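## Task

Remove each bottle carrying a white label from the tray and set it upright in a vacant slot of the crate. Every other bottle has to remain standing at its original spot, whether on the tray or in the crate. The crate and the tray must not end up tipped or shifted. The result only counts if it stays that way with the robot not supporting anything. Anything the robot is touching at the end must not settle by more than about a fingernail's width once released.

## Robot and tools

ROBOT. There is one custom six-joint arm with a parallel two-finger gripper. The upper arm is 427 mm and the forearm 418 mm. The forearm is offset 150 mm sideways from the elbow axis. Joint ranges in rad, base to hand: waist -6.283 to 6.283, shoulder -2.304 to 2.304, elbow -4.224 to 0.061, forearm roll -6.283 to 6.283, wrist pitch -2.164 to 2.164, wrist roll -6.283 to 6.283. Load limits in N m: waist 55.2, shoulder 55.2, elbow 46, forearm roll 24.8, wrist pitch 17.4, wrist roll 17.4. A carried bottle's weight adds to these. The base may sit slightly tilted on its mount, and the mount is treated as part of the arm for clearance.

FRAME. Every pose uses the scene frame. The origin is on the tabletop straight below the base, +z is up, and +y lies to the left when facing along +x. Orientation is a quaternion written w first (qw, qx, qy, qz). The gripper's fingers extend along its own +z and close along its own y. The reported end_effector_position is the spot between the pads when closed, about 2 cm short of the fingertips. Closing pushes the tips roughly 10 mm further along +z. The reported hand position can be a little off, more so far from the base.

ROW FORMAT. A row is 8 numbers: x, y, z (metres), qw, qx, qy, qz, opening. It is an absolute target pose for the gripper in the scene frame, not an offset. opening runs from -1 (closed) to +1 (fully open, 0.084 m).

execute_actions(actions): a list of actions. Each action is a list of 1 to 15 rows, one row per 1/30 s control step. If fewer than 15 rows are given, the last row is held for the remaining steps. Each action lasts 0.5 s. An empty list only returns the current state and images. A target more than 0.6 m from the gripper along any of its axes, measured at the start of that action, is refused. If any action is malformed, or the first one fails this check against the last reported state, nothing runs. Resend the wanted quaternion in every row so the orientation does not drift.

move(target, speed, blocking): one 8-number row, an absolute pose, reached along a straight path. speed is in m/s, 0.002 to 0.5, default 0.25, and rotation is capped at twice that in rad/s. The path lasts 0.5 to 10 s and is cut off at 10 s. The opening is applied when the move begins. The path ignores obstacles. The hand lags, can wander, and can exceed speed, especially near full stretch. The result adds a move: line. done means it rested near the target; others include off_target, moving, held and fault. limits=paced means the pose was clipped; limits=held means some steps were blocked, and the arm may then speed up. The distance to the target is also given. With blocking=false the result comes after 0.5 s while the arm keeps moving. Until a result shows the move ended, other moves and execute_actions are refused, so use wait or stop first.

wait(seconds): 0 to 10 s. The last command is held and any running move continues; it returns early when that move ends. stop(): brakes a running move; a fast arm needs space to brake, and the fingers keep moving. zoom_image(camera, region): camera is cam_wrist, and region is [x0, y0, x1, y1] in pixels of the 672x504 image, at most 504x504. finished_scene(scene): ends scene 1 or 2 for good and reports success; the next task then appears. Replying without calling a tool ends everything.

CONTROL. Each step, the command is clipped to within 70 mm and 16 degrees of the measured pose. Damped inverse kinematics then follows it, giving position priority over orientation. Distant targets need several actions, and the arm stops at the last clipped pose. Joints run at most 3.14 rad/s and take 0.16 s to accelerate. The Hand target line shows the pose currently being tracked. A pose unreachable line means the clearance check changed or blocked the command.

GRIPPING. grip_measured uses the same -1 to 1 scale. To hold a bottle, keep commanding an opening well below grip_measured; a bigger gap squeezes harder, up to about 24 N per pad for objects up to about 6 cm wide. A fast close can press harder. Sending back the grip_measured value still gives some grip, weaker on wide parts, which may slip. Expect occasional brief tugs on a held bottle or nudges to loose items.

RESULTS. Each result has the gripper pose and its velocities (m/s, rad/s), joint positions, joint torques (drive totals with offsets and noise, never zero), grip_measured, and cam_wrist images. Intrinsics: fx=fy=606.761, cx=333.363, cy=251.493, fovy 45.108 deg, with radial distortion.

FAULTS AND HEAT. If contact torque reaches a joint's limit, the arm halts, backs off a little, stays still for 10 s and drops the rest of the call. Holding loads heats the motors, even while you think. A MOTOR HOT warning comes at 65 C, and at 80 C an OVER-TEMPERATURE FAULT brakes the arm until it cools. The simulation keeps running while you write, with the last command held.

AVOID. Do not drop, slam or shove anything, and do not knock bottles over or push anything off the table. Do not tilt or shift the crate or tray. Lower bottles gently into slots, open the fingers, and lift clear so nothing rests on the gripper at the end.

Each tool is called as a command line: name --argument value for each argument, lists and objects as JSON in quotes; but a table of rows of numbers goes row by row, as --pt "numbers of a row", without its own name.

## Session

execute_actions --actions '[]'

Scene clock: 0.00 s.
end_effector_position=(+0.4186, +0.1681, +0.2832) grip_measured=+1.00 end_effector_quat_wxyz=(+0.068, -0.623, +0.776, -0.063) end_effector_velocity=(+0.001, -0.001, +0.000) end_effector_angular_velocity=(-0.001, -0.001, -0.001)
Joint positions: [ 0.971 -0.293 -0.291  1.307  1.072  1.54   0.084]
Joint velocities: [-0.001  0.001  0.     0.     0.001 -0.    -0.   ]
Joint torques (N m, as the arm reports them, + toward a larger angle): no reading
Hand target: +0.419, +0.168, +0.283; +0.068, -0.623, +0.776, -0.063

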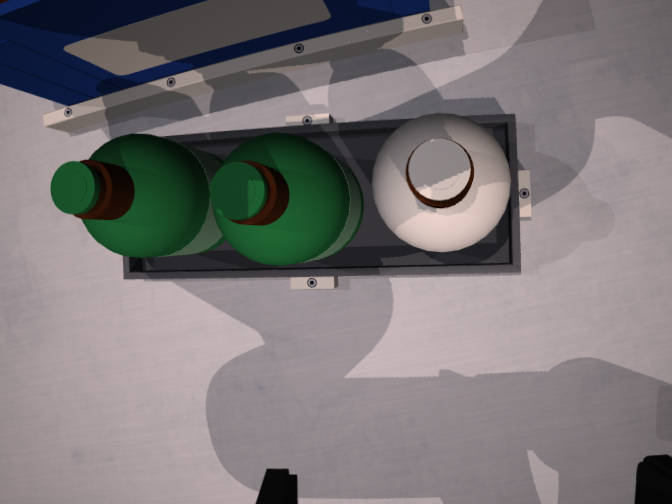

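move --target '[0.4186,0.1681,0.45,0,-0.626,0.78,0,1]'

move --target '[0.4186,0.0681,0.45,0,-0.626,0.78,0,1]'

Scene clock: 6.63 s.
end_effector_position=(+0.4177, +0.1677, +0.4499) grip_measured=+1.00 end_effector_quat_wxyz=(-0.002, -0.626, +0.780, +0.001) end_effector_velocity=(+0.000, -0.000, +0.002) end_effector_angular_velocity=(-0.002, +0.002, -0.001)
Joint positions: [ 1.354  0.135 -0.378  2.074  1.06   0.925  0.084]
Joint velocities: [ 0.003  0.002 -0.003  0.008  0.004 -0.005  0.   ]
Joint torques (N m, as the arm reports them, + toward a larger angle): [ 10.5    6.95 -12.72  -1.03   0.41  -0.88]
Hand target: +0.418, +0.168, +0.450; -0.002, -0.626, +0.780, +0.001
Off the commanded pose: 0.001 m, 0 deg.
move: done

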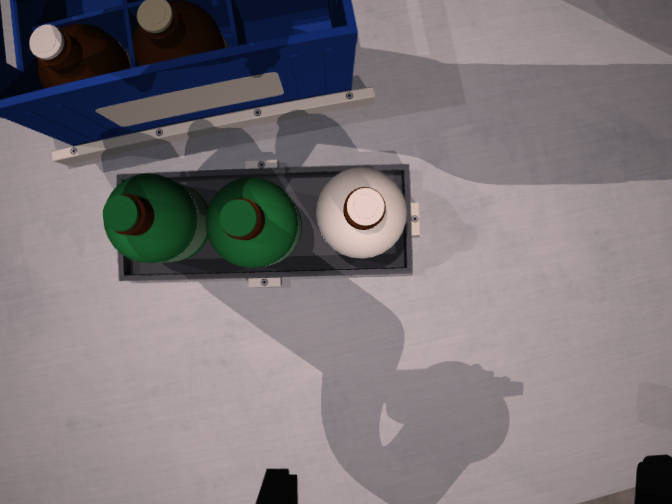

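Scene clock: 7.67 s.
end_effector_position=(+0.4182, +0.0682, +0.4498) grip_measured=+1.00 end_effector_quat_wxyz=(-0.000, -0.626, +0.780, +0.000) end_effector_velocity=(-0.000, -0.001, +0.001) end_effector_angular_velocity=(+0.001, +0.001, +0.001)
Joint positions: [ 1.348  0.497 -0.206  2.148  1.156  0.743  0.084]
Joint velocities: [ 0.003  0.009  0.002  0.005  0.004 -0.006  0.   ]
Joint torques (N m, as the arm reports them, + toward a larger angle): [  1.15   1.92 -13.25  -1.09   0.37  -0.8 ]
Hand target: +0.418, +0.068, +0.450; -0.000, -0.626, +0.780, +0.000
Off the commanded pose: 0.000 m, 0 deg.
move: done

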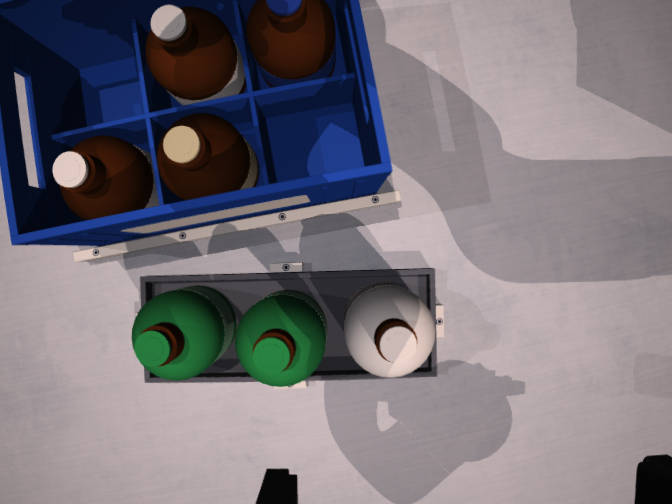

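move --target '[0.427,0.10,0.2,0,-0.626,0.78,0,1]'

Scene clock: 24.37 s.
end_effector_position=(+0.4287, +0.1002, +0.1999) grip_measured=+1.00 end_effector_quat_wxyz=(+0.002, -0.626, +0.780, -0.002) end_effector_velocity=(-0.001, +0.000, -0.002) end_effector_angular_velocity=(+0.001, -0.002, +0.002)
Joint positions: [ 0.528 -0.269 -0.283  0.914  0.886  1.502  0.084]
Joint velocities: [-0.004 -0.01  -0.002 -0.012  0.006  0.008 -0.   ]
Joint torques (N m, as the arm reports them, + toward a larger angle): [12.77 20.16 -1.04 -1.1   0.3  -0.95]
Hand target: +0.429, +0.100, +0.200; +0.002, -0.626, +0.780, -0.002
Off the commanded pose: 0.002 m, 0 deg.
move: done; limits=paced

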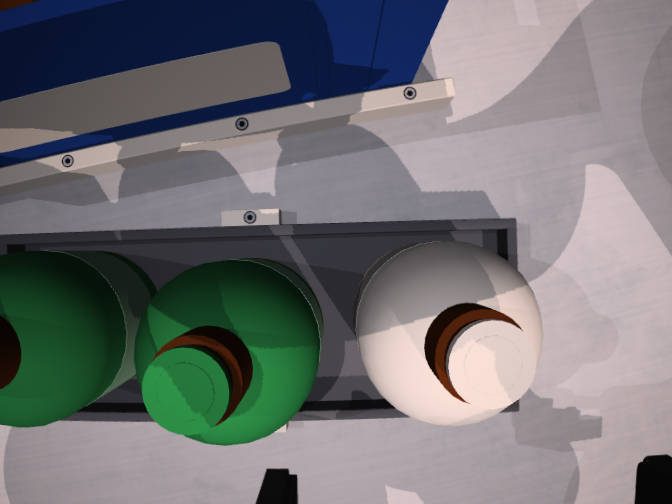

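move --target '[0.416,0.121,0.17,0,-0.626,0.78,0,1]' --speed 0.1

Scene clock: 30.80 s.
end_effector_position=(+0.4162, +0.1210, +0.1702) grip_measured=+1.00 end_effector_quat_wxyz=(+0.000, -0.626, +0.780, -0.000) end_effector_velocity=(-0.000, +0.000, -0.002) end_effector_angular_velocity=(-0.002, +0.000, -0.002)
Joint positions: [ 0.529 -0.409 -0.339  0.865  0.934  1.584  0.084]
Joint velocities: [-0.002 -0.007 -0.003 -0.002  0.003  0.004 -0.   ]
Joint torques (N m, as the arm reports them, + toward a larger angle): [15.62 21.3   0.83 -1.38  0.35 -0.74]
Hand target: +0.416, +0.121, +0.170; +0.000, -0.626, +0.780, -0.000
Off the commanded pose: 0.000 m, 0 deg.
move: done

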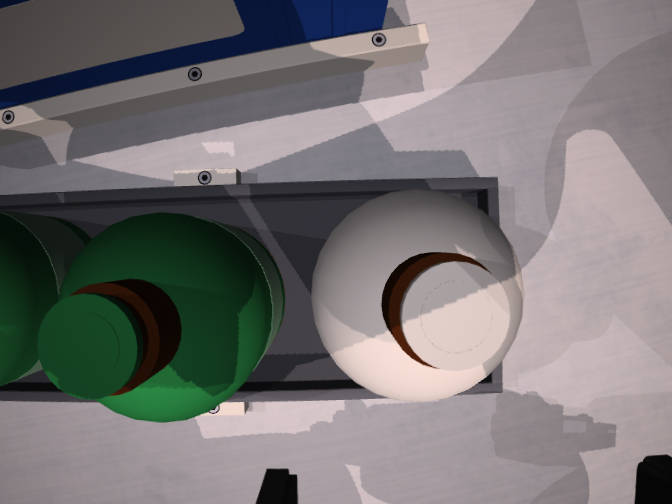

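move --target '[0.408,0.083,0.17,0,-0.626,0.78,0,1]' --speed 0.1

move --target '[0.408,0.083,0.145,0,-0.626,0.78,0,0.2]' --speed 0.04

Scene clock: 37.93 s.
end_effector_position=(+0.4081, +0.0832, +0.1699) grip_measured=+1.00 end_effector_quat_wxyz=(+0.000, -0.626, +0.780, -0.000) end_effector_velocity=(-0.001, -0.003, -0.000) end_effector_angular_velocity=(-0.000, +0.002, +0.001)
Joint positions: [ 0.433 -0.375 -0.271  0.757  0.963  1.607  0.084]
Joint velocities: [-0.008  0.001  0.004 -0.009  0.001  0.001 -0.   ]
Joint torques (N m, as the arm reports them, + toward a larger angle): [13.72 20.3   1.83 -1.22  0.34 -0.87]
Hand target: +0.408, +0.083, +0.170; +0.000, -0.626, +0.780, -0.000
Off the commanded pose: 0.000 m, 0 deg.
move: done

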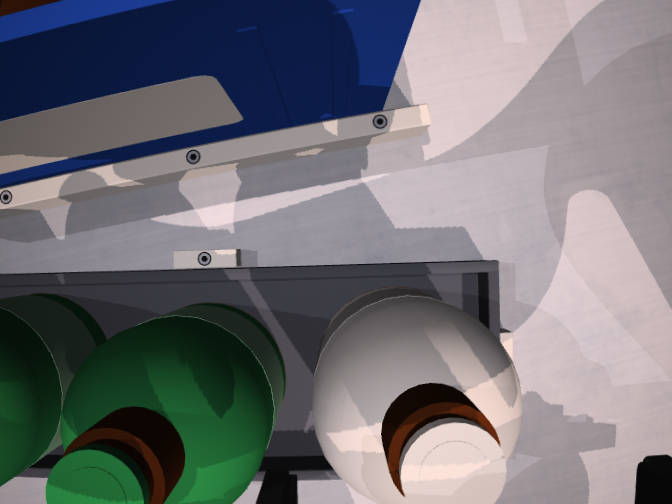

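Scene clock: 38.90 s.
end_effector_position=(+0.4081, +0.0830, +0.1452) grip_measured=+0.19 end_effector_quat_wxyz=(+0.000, -0.626, +0.780, -0.000) end_effector_velocity=(+0.000, -0.000, -0.002) end_effector_angular_velocity=(+0.001, +0.001, -0.001)
Joint positions: [ 0.382 -0.446 -0.309  0.694  0.992  1.628  0.052]
Joint velocities: [-0.005 -0.004 -0.003 -0.005  0.001  0.002 -0.   ]
Joint torques (N m, as the arm reports them, + toward a larger angle): [12.51 20.89  2.58 -0.97  0.46 -0.77]
Hand target: +0.408, +0.083, +0.145; +0.000, -0.626, +0.780, -0.000
Off the commanded pose: 0.000 m, 0 deg.
move: done

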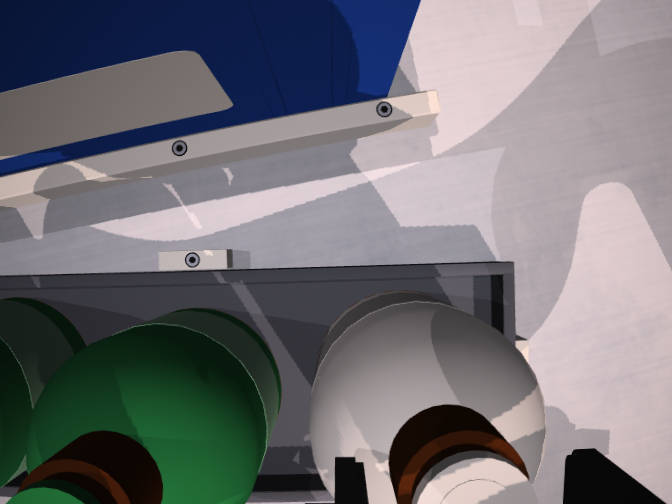

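move --target '[0.407,0.078,0.135,0,-0.626,0.78,0,0.2]' --speed 0.03

move --target '[0.407,0.078,0.135,0,-0.626,0.78,0,-1]'

move --target '[0.407,0.078,0.36,0,-0.626,0.78,0,-1]' --speed 0.12

move --target '[0.442,-0.094,0.36,0,-0.626,0.78,0,-1]' --speed 0.12

Scene clock: 49.43 s.
end_effector_position=(+0.4076, +0.0780, +0.1357) grip_measured=+0.20 end_effector_quat_wxyz=(+0.001, -0.626, +0.780, -0.001) end_effector_velocity=(-0.001, -0.000, -0.002) end_effector_angular_velocity=(+0.001, +0.001, +0.001)
Joint positions: [ 0.35  -0.47  -0.317  0.657  1.01   1.635  0.053]
Joint velocities: [-0.006 -0.007 -0.003 -0.008  0.003  0.002  0.001]
Joint torques (N m, as the arm reports them, + toward a larger angle): [ 6.45 14.82 -0.75 -0.69 -1.63 -0.72]
Hand target: +0.407, +0.078, +0.135; +0.000, -0.626, +0.780, -0.000
Off the commanded pose: 0.001 m, 0 deg.
move: done

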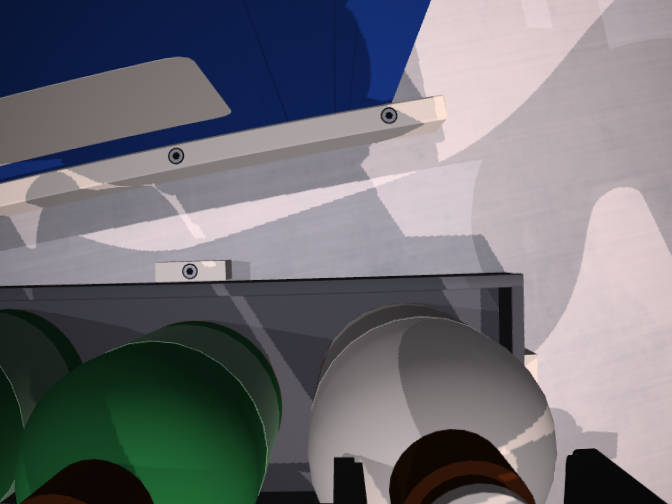

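Scene clock: 50.13 s.
end_effector_position=(+0.4099, +0.0776, +0.1355) grip_measured=+0.02 end_effector_quat_wxyz=(+0.004, -0.626, +0.780, -0.004) end_effector_velocity=(+0.001, +0.001, -0.000) end_effector_angular_velocity=(+0.001, -0.001, -0.002)
Joint positions: [ 0.349 -0.469 -0.317  0.657  1.018  1.636  0.045]
Joint velocities: [-0.     0.001 -0.002 -0.    -0.001  0.     0.   ]
Joint torques (N m, as the arm reports them, + toward a larger angle): [-3.77  0.82 -6.65 -0.58 -4.88 -0.57]
Hand target: +0.407, +0.078, +0.135; +0.000, -0.626, +0.780, -0.000
Off the commanded pose: 0.003 m, 1 deg.
move: done

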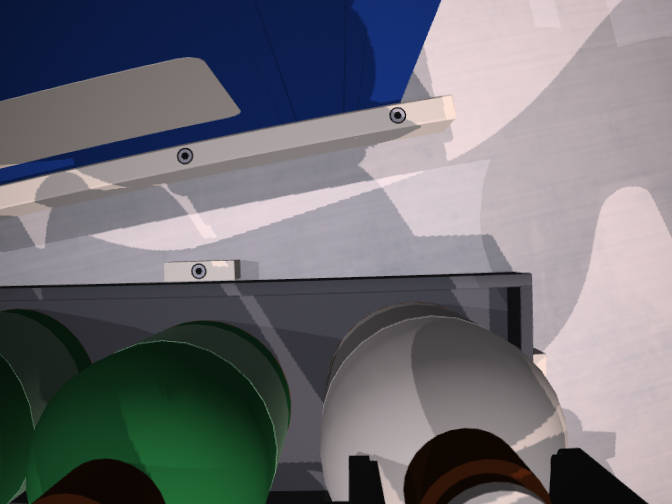

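Scene clock: 52.57 s.
end_effector_position=(+0.4057, +0.0781, +0.3602) grip_measured=-0.33 end_effector_quat_wxyz=(-0.001, -0.625, +0.780, +0.002) end_effector_velocity=(+0.000, +0.000, +0.003) end_effector_angular_velocity=(-0.001, +0.001, +0.001)
Joint positions: [ 1.016  0.271 -0.133  1.732  0.882  0.992  0.03 ]
Joint velocities: [ 0.01   0.007 -0.002  0.017  0.005 -0.012 -0.   ]
Joint torques (N m, as the arm reports them, + toward a larger angle): [  5.41   8.21 -10.17  -1.26   0.41  -0.72]
Hand target: +0.406, +0.078, +0.360; -0.001, -0.625, +0.780, +0.002
Off the commanded pose: 0.001 m, 0 deg.
move: done

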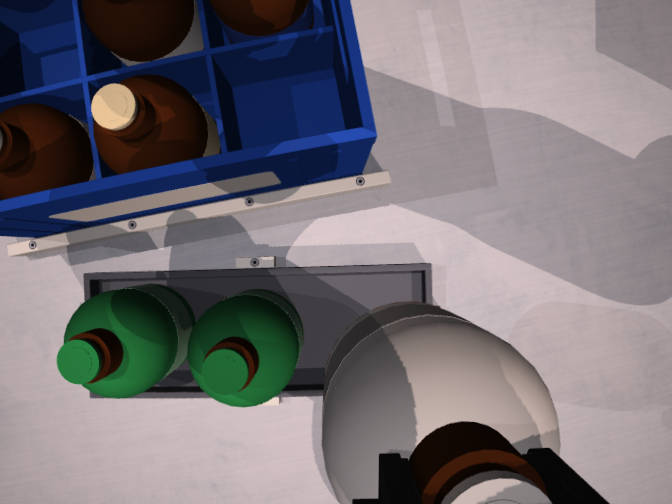

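Scene clock: 54.77 s.
end_effector_position=(+0.4419, -0.0943, +0.3601) grip_measured=-0.33 end_effector_quat_wxyz=(-0.000, -0.626, +0.780, -0.002) end_effector_velocity=(-0.000, -0.001, +0.001) end_effector_angular_velocity=(+0.019, +0.010, +0.002)
Joint positions: [-0.039  0.931 -0.052  1.986  0.291 -0.269  0.03 ]
Joint velocities: [-0.059  0.005 -0.007  0.129 -0.053 -0.165  0.   ]
Joint torques (N m, as the arm reports them, + toward a larger angle): [ -1.75  10.83 -13.22  -1.37   0.16  -0.83]
Hand target: +0.442, -0.094, +0.360; -0.000, -0.626, +0.780, -0.001
Off the commanded pose: 0.000 m, 0 deg.
move: done

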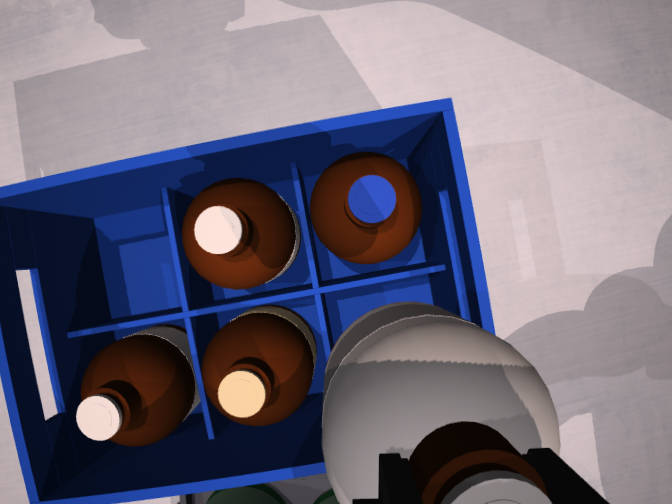

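move --target '[0.442,-0.096,0.24,0,-0.626,0.78,0,-1]' --speed 0.06

move --target '[0.442,-0.096,0.155,0,-0.626,0.78,0,-1]' --speed 0.03

Scene clock: 66.17 s.
end_effector_position=(+0.4433, -0.0961, +0.2398) grip_measured=-0.33 end_effector_quat_wxyz=(+0.000, -0.626, +0.780, -0.002) end_effector_velocity=(+0.000, -0.001, -0.002) end_effector_angular_velocity=(+0.013, -0.010, -0.001)
Joint positions: [-0.224  0.249 -0.104  0.235  0.546  1.41   0.03 ]
Joint velocities: [-0.025 -0.009  0.002 -0.072  0.013  0.048  0.   ]
Joint torques (N m, as the arm reports them, + toward a larger angle): [ 2.2  21.66 -1.5  -0.74  0.4  -0.83]
Hand target: +0.443, -0.096, +0.240; +0.001, -0.626, +0.780, -0.002
Off the commanded pose: 0.001 m, 0 deg.
move: done

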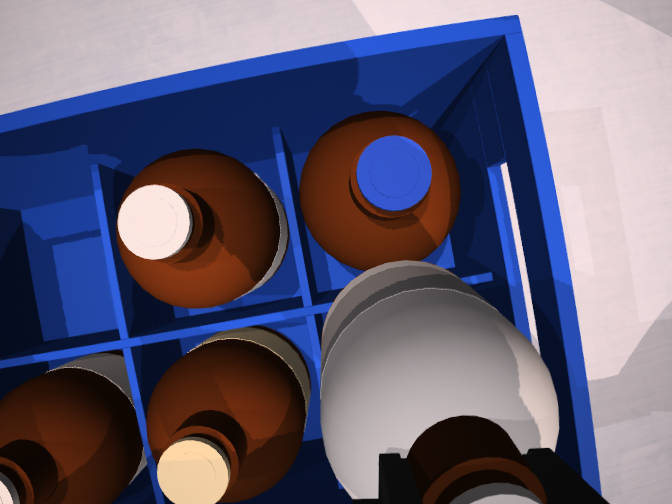

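Scene clock: 78.43 s.
end_effector_position=(+0.4554, -0.0986, +0.1904) grip_measured=+0.63 end_effector_quat_wxyz=(+0.015, -0.626, +0.780, -0.016) end_effector_velocity=(-0.000, -0.001, +0.000) end_effector_angular_velocity=(-0.001, +0.000, -0.001)
Joint positions: [-0.257  0.013 -0.173  0.135  0.749  1.49   0.07 ]
Joint velocities: [-0.001  0.     0.     0.    -0.     0.     0.   ]
Joint torques (N m, as the arm reports them, + toward a larger angle): [ -1.7   26.65 -14.18  -0.29   5.97  -1.03]
Hand target: +0.461, -0.100, +0.190; +0.020, -0.625, +0.780, -0.023
Off the commanded pose: 0.038 m, 3 deg.
TORQUE FAULT: the external load on joint 2 (shoulder) reached its load limit, and the arm stopped for 10 seconds. That time counts as 20 of the actions that you can send in this scene. The arm's remaining commands of this call were not run. Joint 2 (shoulder) moved back by up to 3 degrees. The arm holds there, with its grip as last carried out, and accepts commands again: back off and push less far. The arm stops again, at the same cost, whenever a joint's load reaches its limit.
move: fault

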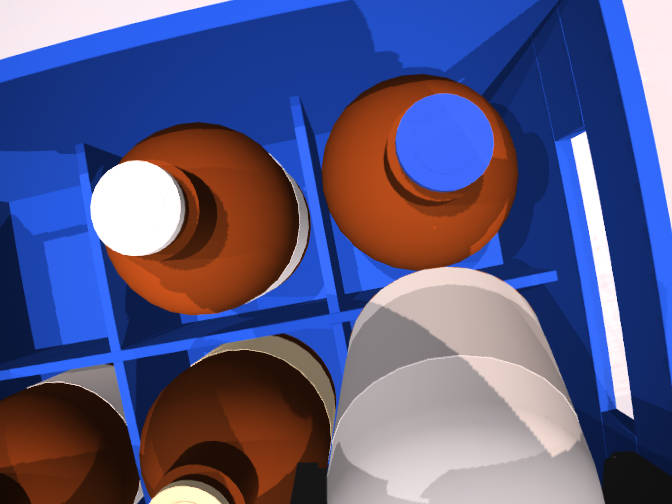

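move --target '[0.452,-0.098,0.205,0,-0.626,0.78,0,-1]' --speed 0.02

move --target '[0.452,-0.078,0.205,0,-0.626,0.78,0,-1]' --speed 0.02

move --target '[0.452,-0.078,0.18,0,-0.626,0.78,0,-1]' --speed 0.02

Scene clock: 86.50 s.
end_effector_position=(+0.4520, -0.0979, +0.2048) grip_measured=+0.60 end_effector_quat_wxyz=(+0.000, -0.626, +0.780, -0.000) end_effector_velocity=(-0.001, +0.000, +0.002) end_effector_angular_velocity=(+0.001, +0.008, +0.000)
Joint positions: [-0.247  0.089 -0.166  0.171  0.637  1.46   0.069]
Joint velocities: [ 0.002  0.01   0.     0.008 -0.018 -0.006 -0.   ]
Joint torques (N m, as the arm reports them, + toward a larger angle): [ 2.79 24.28  0.75 -1.49  0.39 -0.8 ]
Hand target: +0.452, -0.098, +0.205; -0.000, -0.626, +0.780, +0.000
Off the commanded pose: 0.000 m, 0 deg.
move: done

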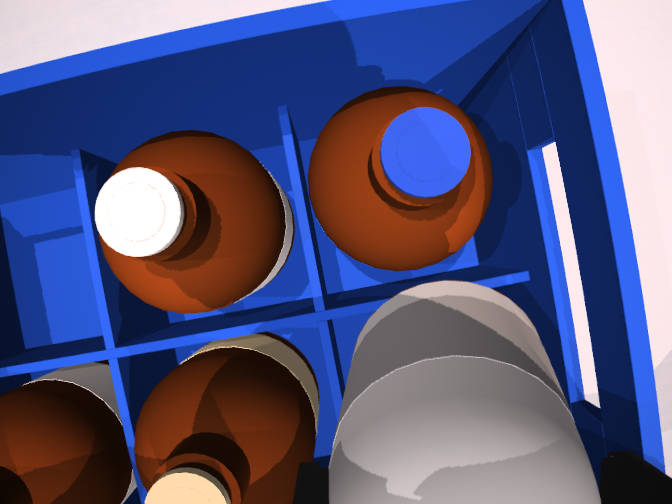

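Scene clock: 87.77 s.
end_effector_position=(+0.4522, -0.0782, +0.2050) grip_measured=+0.60 end_effector_quat_wxyz=(+0.000, -0.626, +0.780, -0.000) end_effector_velocity=(-0.000, +0.002, +0.000) end_effector_angular_velocity=(-0.002, +0.001, -0.000)
Joint positions: [-0.156  0.074 -0.164  0.282  0.659  1.431  0.069]
Joint velocities: [ 0.01  -0.002  0.     0.014  0.003 -0.005  0.   ]
Joint torques (N m, as the arm reports them, + toward a larger angle): [ 8.31 18.03  3.28 -3.12 -1.93 -0.95]
Hand target: +0.452, -0.078, +0.205; +0.000, -0.626, +0.780, +0.000
Off the commanded pose: 0.000 m, 0 deg.
move: done

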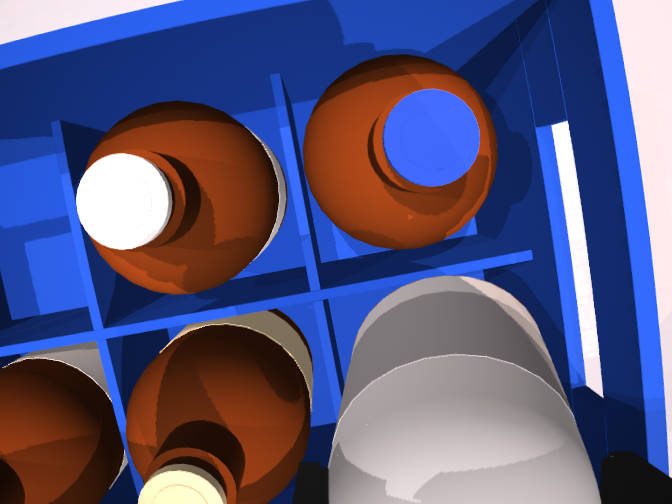

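Scene clock: 89.27 s.
end_effector_position=(+0.4521, -0.0781, +0.1802) grip_measured=+0.60 end_effector_quat_wxyz=(-0.000, -0.626, +0.780, -0.000) end_effector_velocity=(+0.000, +0.001, -0.002) end_effector_angular_velocity=(+0.001, -0.001, +0.001)
Joint positions: [-0.174 -0.034 -0.2    0.239  0.728  1.465  0.069]
Joint velocities: [ 0.    -0.01  -0.004 -0.004  0.006  0.002  0.   ]
Joint torques (N m, as the arm reports them, + toward a larger angle): [11.68 21.45  1.09 -4.05 -0.93 -0.75]
Hand target: +0.452, -0.078, +0.180; -0.000, -0.626, +0.780, -0.000
Off the commanded pose: 0.000 m, 0 deg.
move: done

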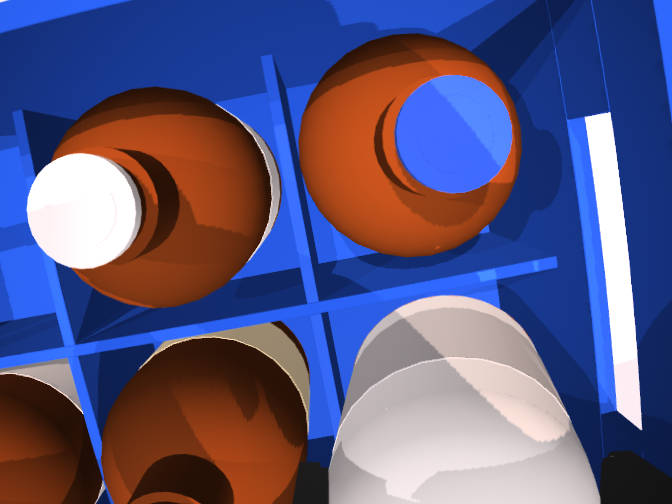

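Pushing on the wall and tilting the crate; ease forward while descending.

move --target '[0.448,-0.094,0.155,0,-0.626,0.78,0,-1]' --speed 0.02

move --target '[0.447,-0.099,0.13,0,-0.626,0.78,0,-1]' --speed 0.015

Scene clock: 96.77 s.
end_effector_position=(+0.4480, -0.0940, +0.1551) grip_measured=+0.60 end_effector_quat_wxyz=(-0.000, -0.626, +0.780, -0.000) end_effector_velocity=(-0.000, -0.001, -0.001) end_effector_angular_velocity=(+0.000, -0.001, +0.000)
Joint positions: [-0.255 -0.128 -0.235  0.136  0.784  1.496  0.069]
Joint velocities: [-0.006 -0.005 -0.002 -0.008  0.003  0.002  0.   ]
Joint torques (N m, as the arm reports them, + toward a larger angle): [12.32 22.48  3.36 -4.73 -0.68 -0.96]
Hand target: +0.448, -0.094, +0.155; -0.000, -0.626, +0.780, -0.000
Off the commanded pose: 0.000 m, 0 deg.
move: done

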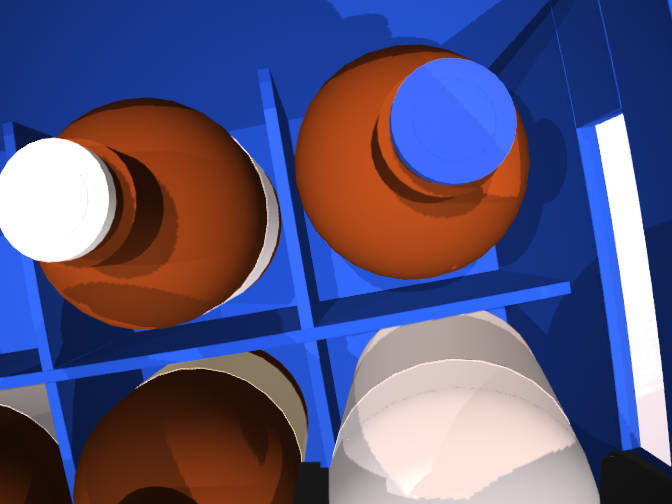

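Scene clock: 98.77 s.
end_effector_position=(+0.4384, -0.0971, +0.1322) grip_measured=+0.66 end_effector_quat_wxyz=(-0.006, -0.626, +0.780, +0.008) end_effector_velocity=(-0.001, -0.001, -0.001) end_effector_angular_velocity=(-0.001, +0.001, -0.001)
Joint positions: [-0.283 -0.219 -0.269  0.1    0.818  1.508  0.071]
Joint velocities: [-0.002 -0.003 -0.001 -0.002  0.002  0.001  0.   ]
Joint torques (N m, as the arm reports them, + toward a larger angle): [ -2.1   14.09 -17.63  -0.68   5.98  -1.19]
Hand target: +0.447, -0.099, +0.130; -0.000, -0.626, +0.780, -0.000
Off the commanded pose: 0.009 m, 1 deg.
move: off_target

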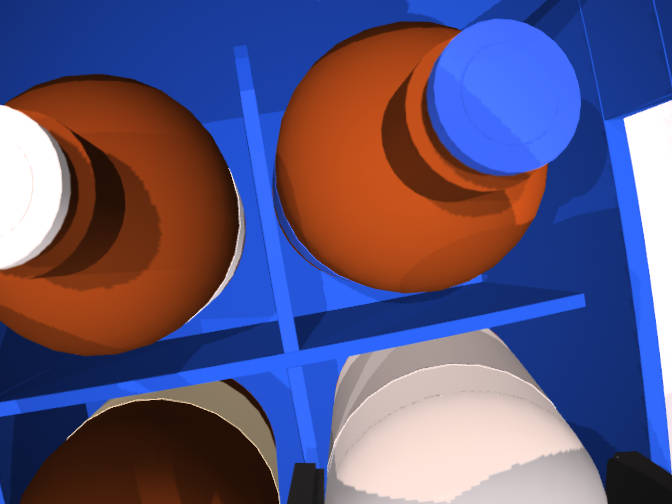

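move --target '[0.44,-0.097,0.138,0,-0.626,0.78,0,0.85]' --speed 0.02

move --target '[0.44,-0.09,0.33,0,-0.626,0.78,0,0.85]' --speed 0.08

Scene clock: 103.50 s.
end_effector_position=(+0.4418, -0.0974, +0.1376) grip_measured=+0.84 end_effector_quat_wxyz=(+0.001, -0.626, +0.780, -0.002) end_effector_velocity=(+0.004, -0.000, +0.002) end_effector_angular_velocity=(-0.003, -0.013, -0.000)
Joint positions: [-0.279 -0.205 -0.254  0.103  0.845  1.509  0.078]
Joint velocities: [0.002 0.007 0.003 0.001 0.009 0.001 0.   ]
Joint torques (N m, as the arm reports them, + toward a larger angle): [ 1.28 16.34 10.85 -0.91 -2.81 -0.94]
Hand target: +0.440, -0.097, +0.138; +0.000, -0.626, +0.780, +0.000
Off the commanded pose: 0.002 m, 0 deg.
move: done

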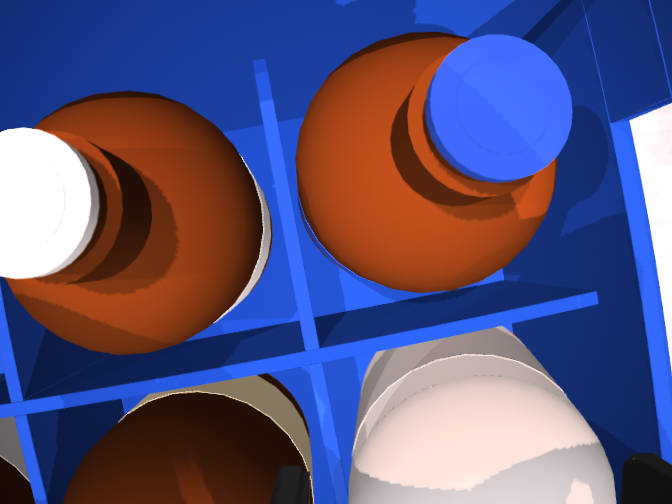

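Scene clock: 106.43 s.
end_effector_position=(+0.4392, -0.0902, +0.3296) grip_measured=+0.85 end_effector_quat_wxyz=(+0.024, -0.625, +0.781, +0.009) end_effector_velocity=(-0.001, -0.000, +0.002) end_effector_angular_velocity=(-0.024, +0.007, +0.001)
Joint positions: [-0.19   0.782 -0.029  0.838  0.132  0.802  0.078]
Joint velocities: [ 0.055  0.01   0.     0.44   0.039 -0.404  0.   ]
Joint torques (N m, as the arm reports them, + toward a larger angle): [-1.39 12.08 -9.56 -0.81  0.36 -0.61]
Hand target: +0.439, -0.090, +0.330; +0.022, -0.625, +0.781, +0.008
Off the commanded pose: 0.001 m, 3 deg.
move: off_target

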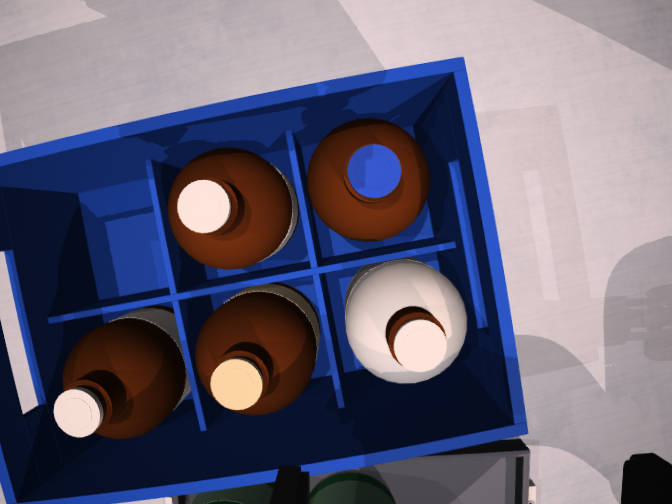

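finished_scene --scene 1

The scene is finished: the task was done.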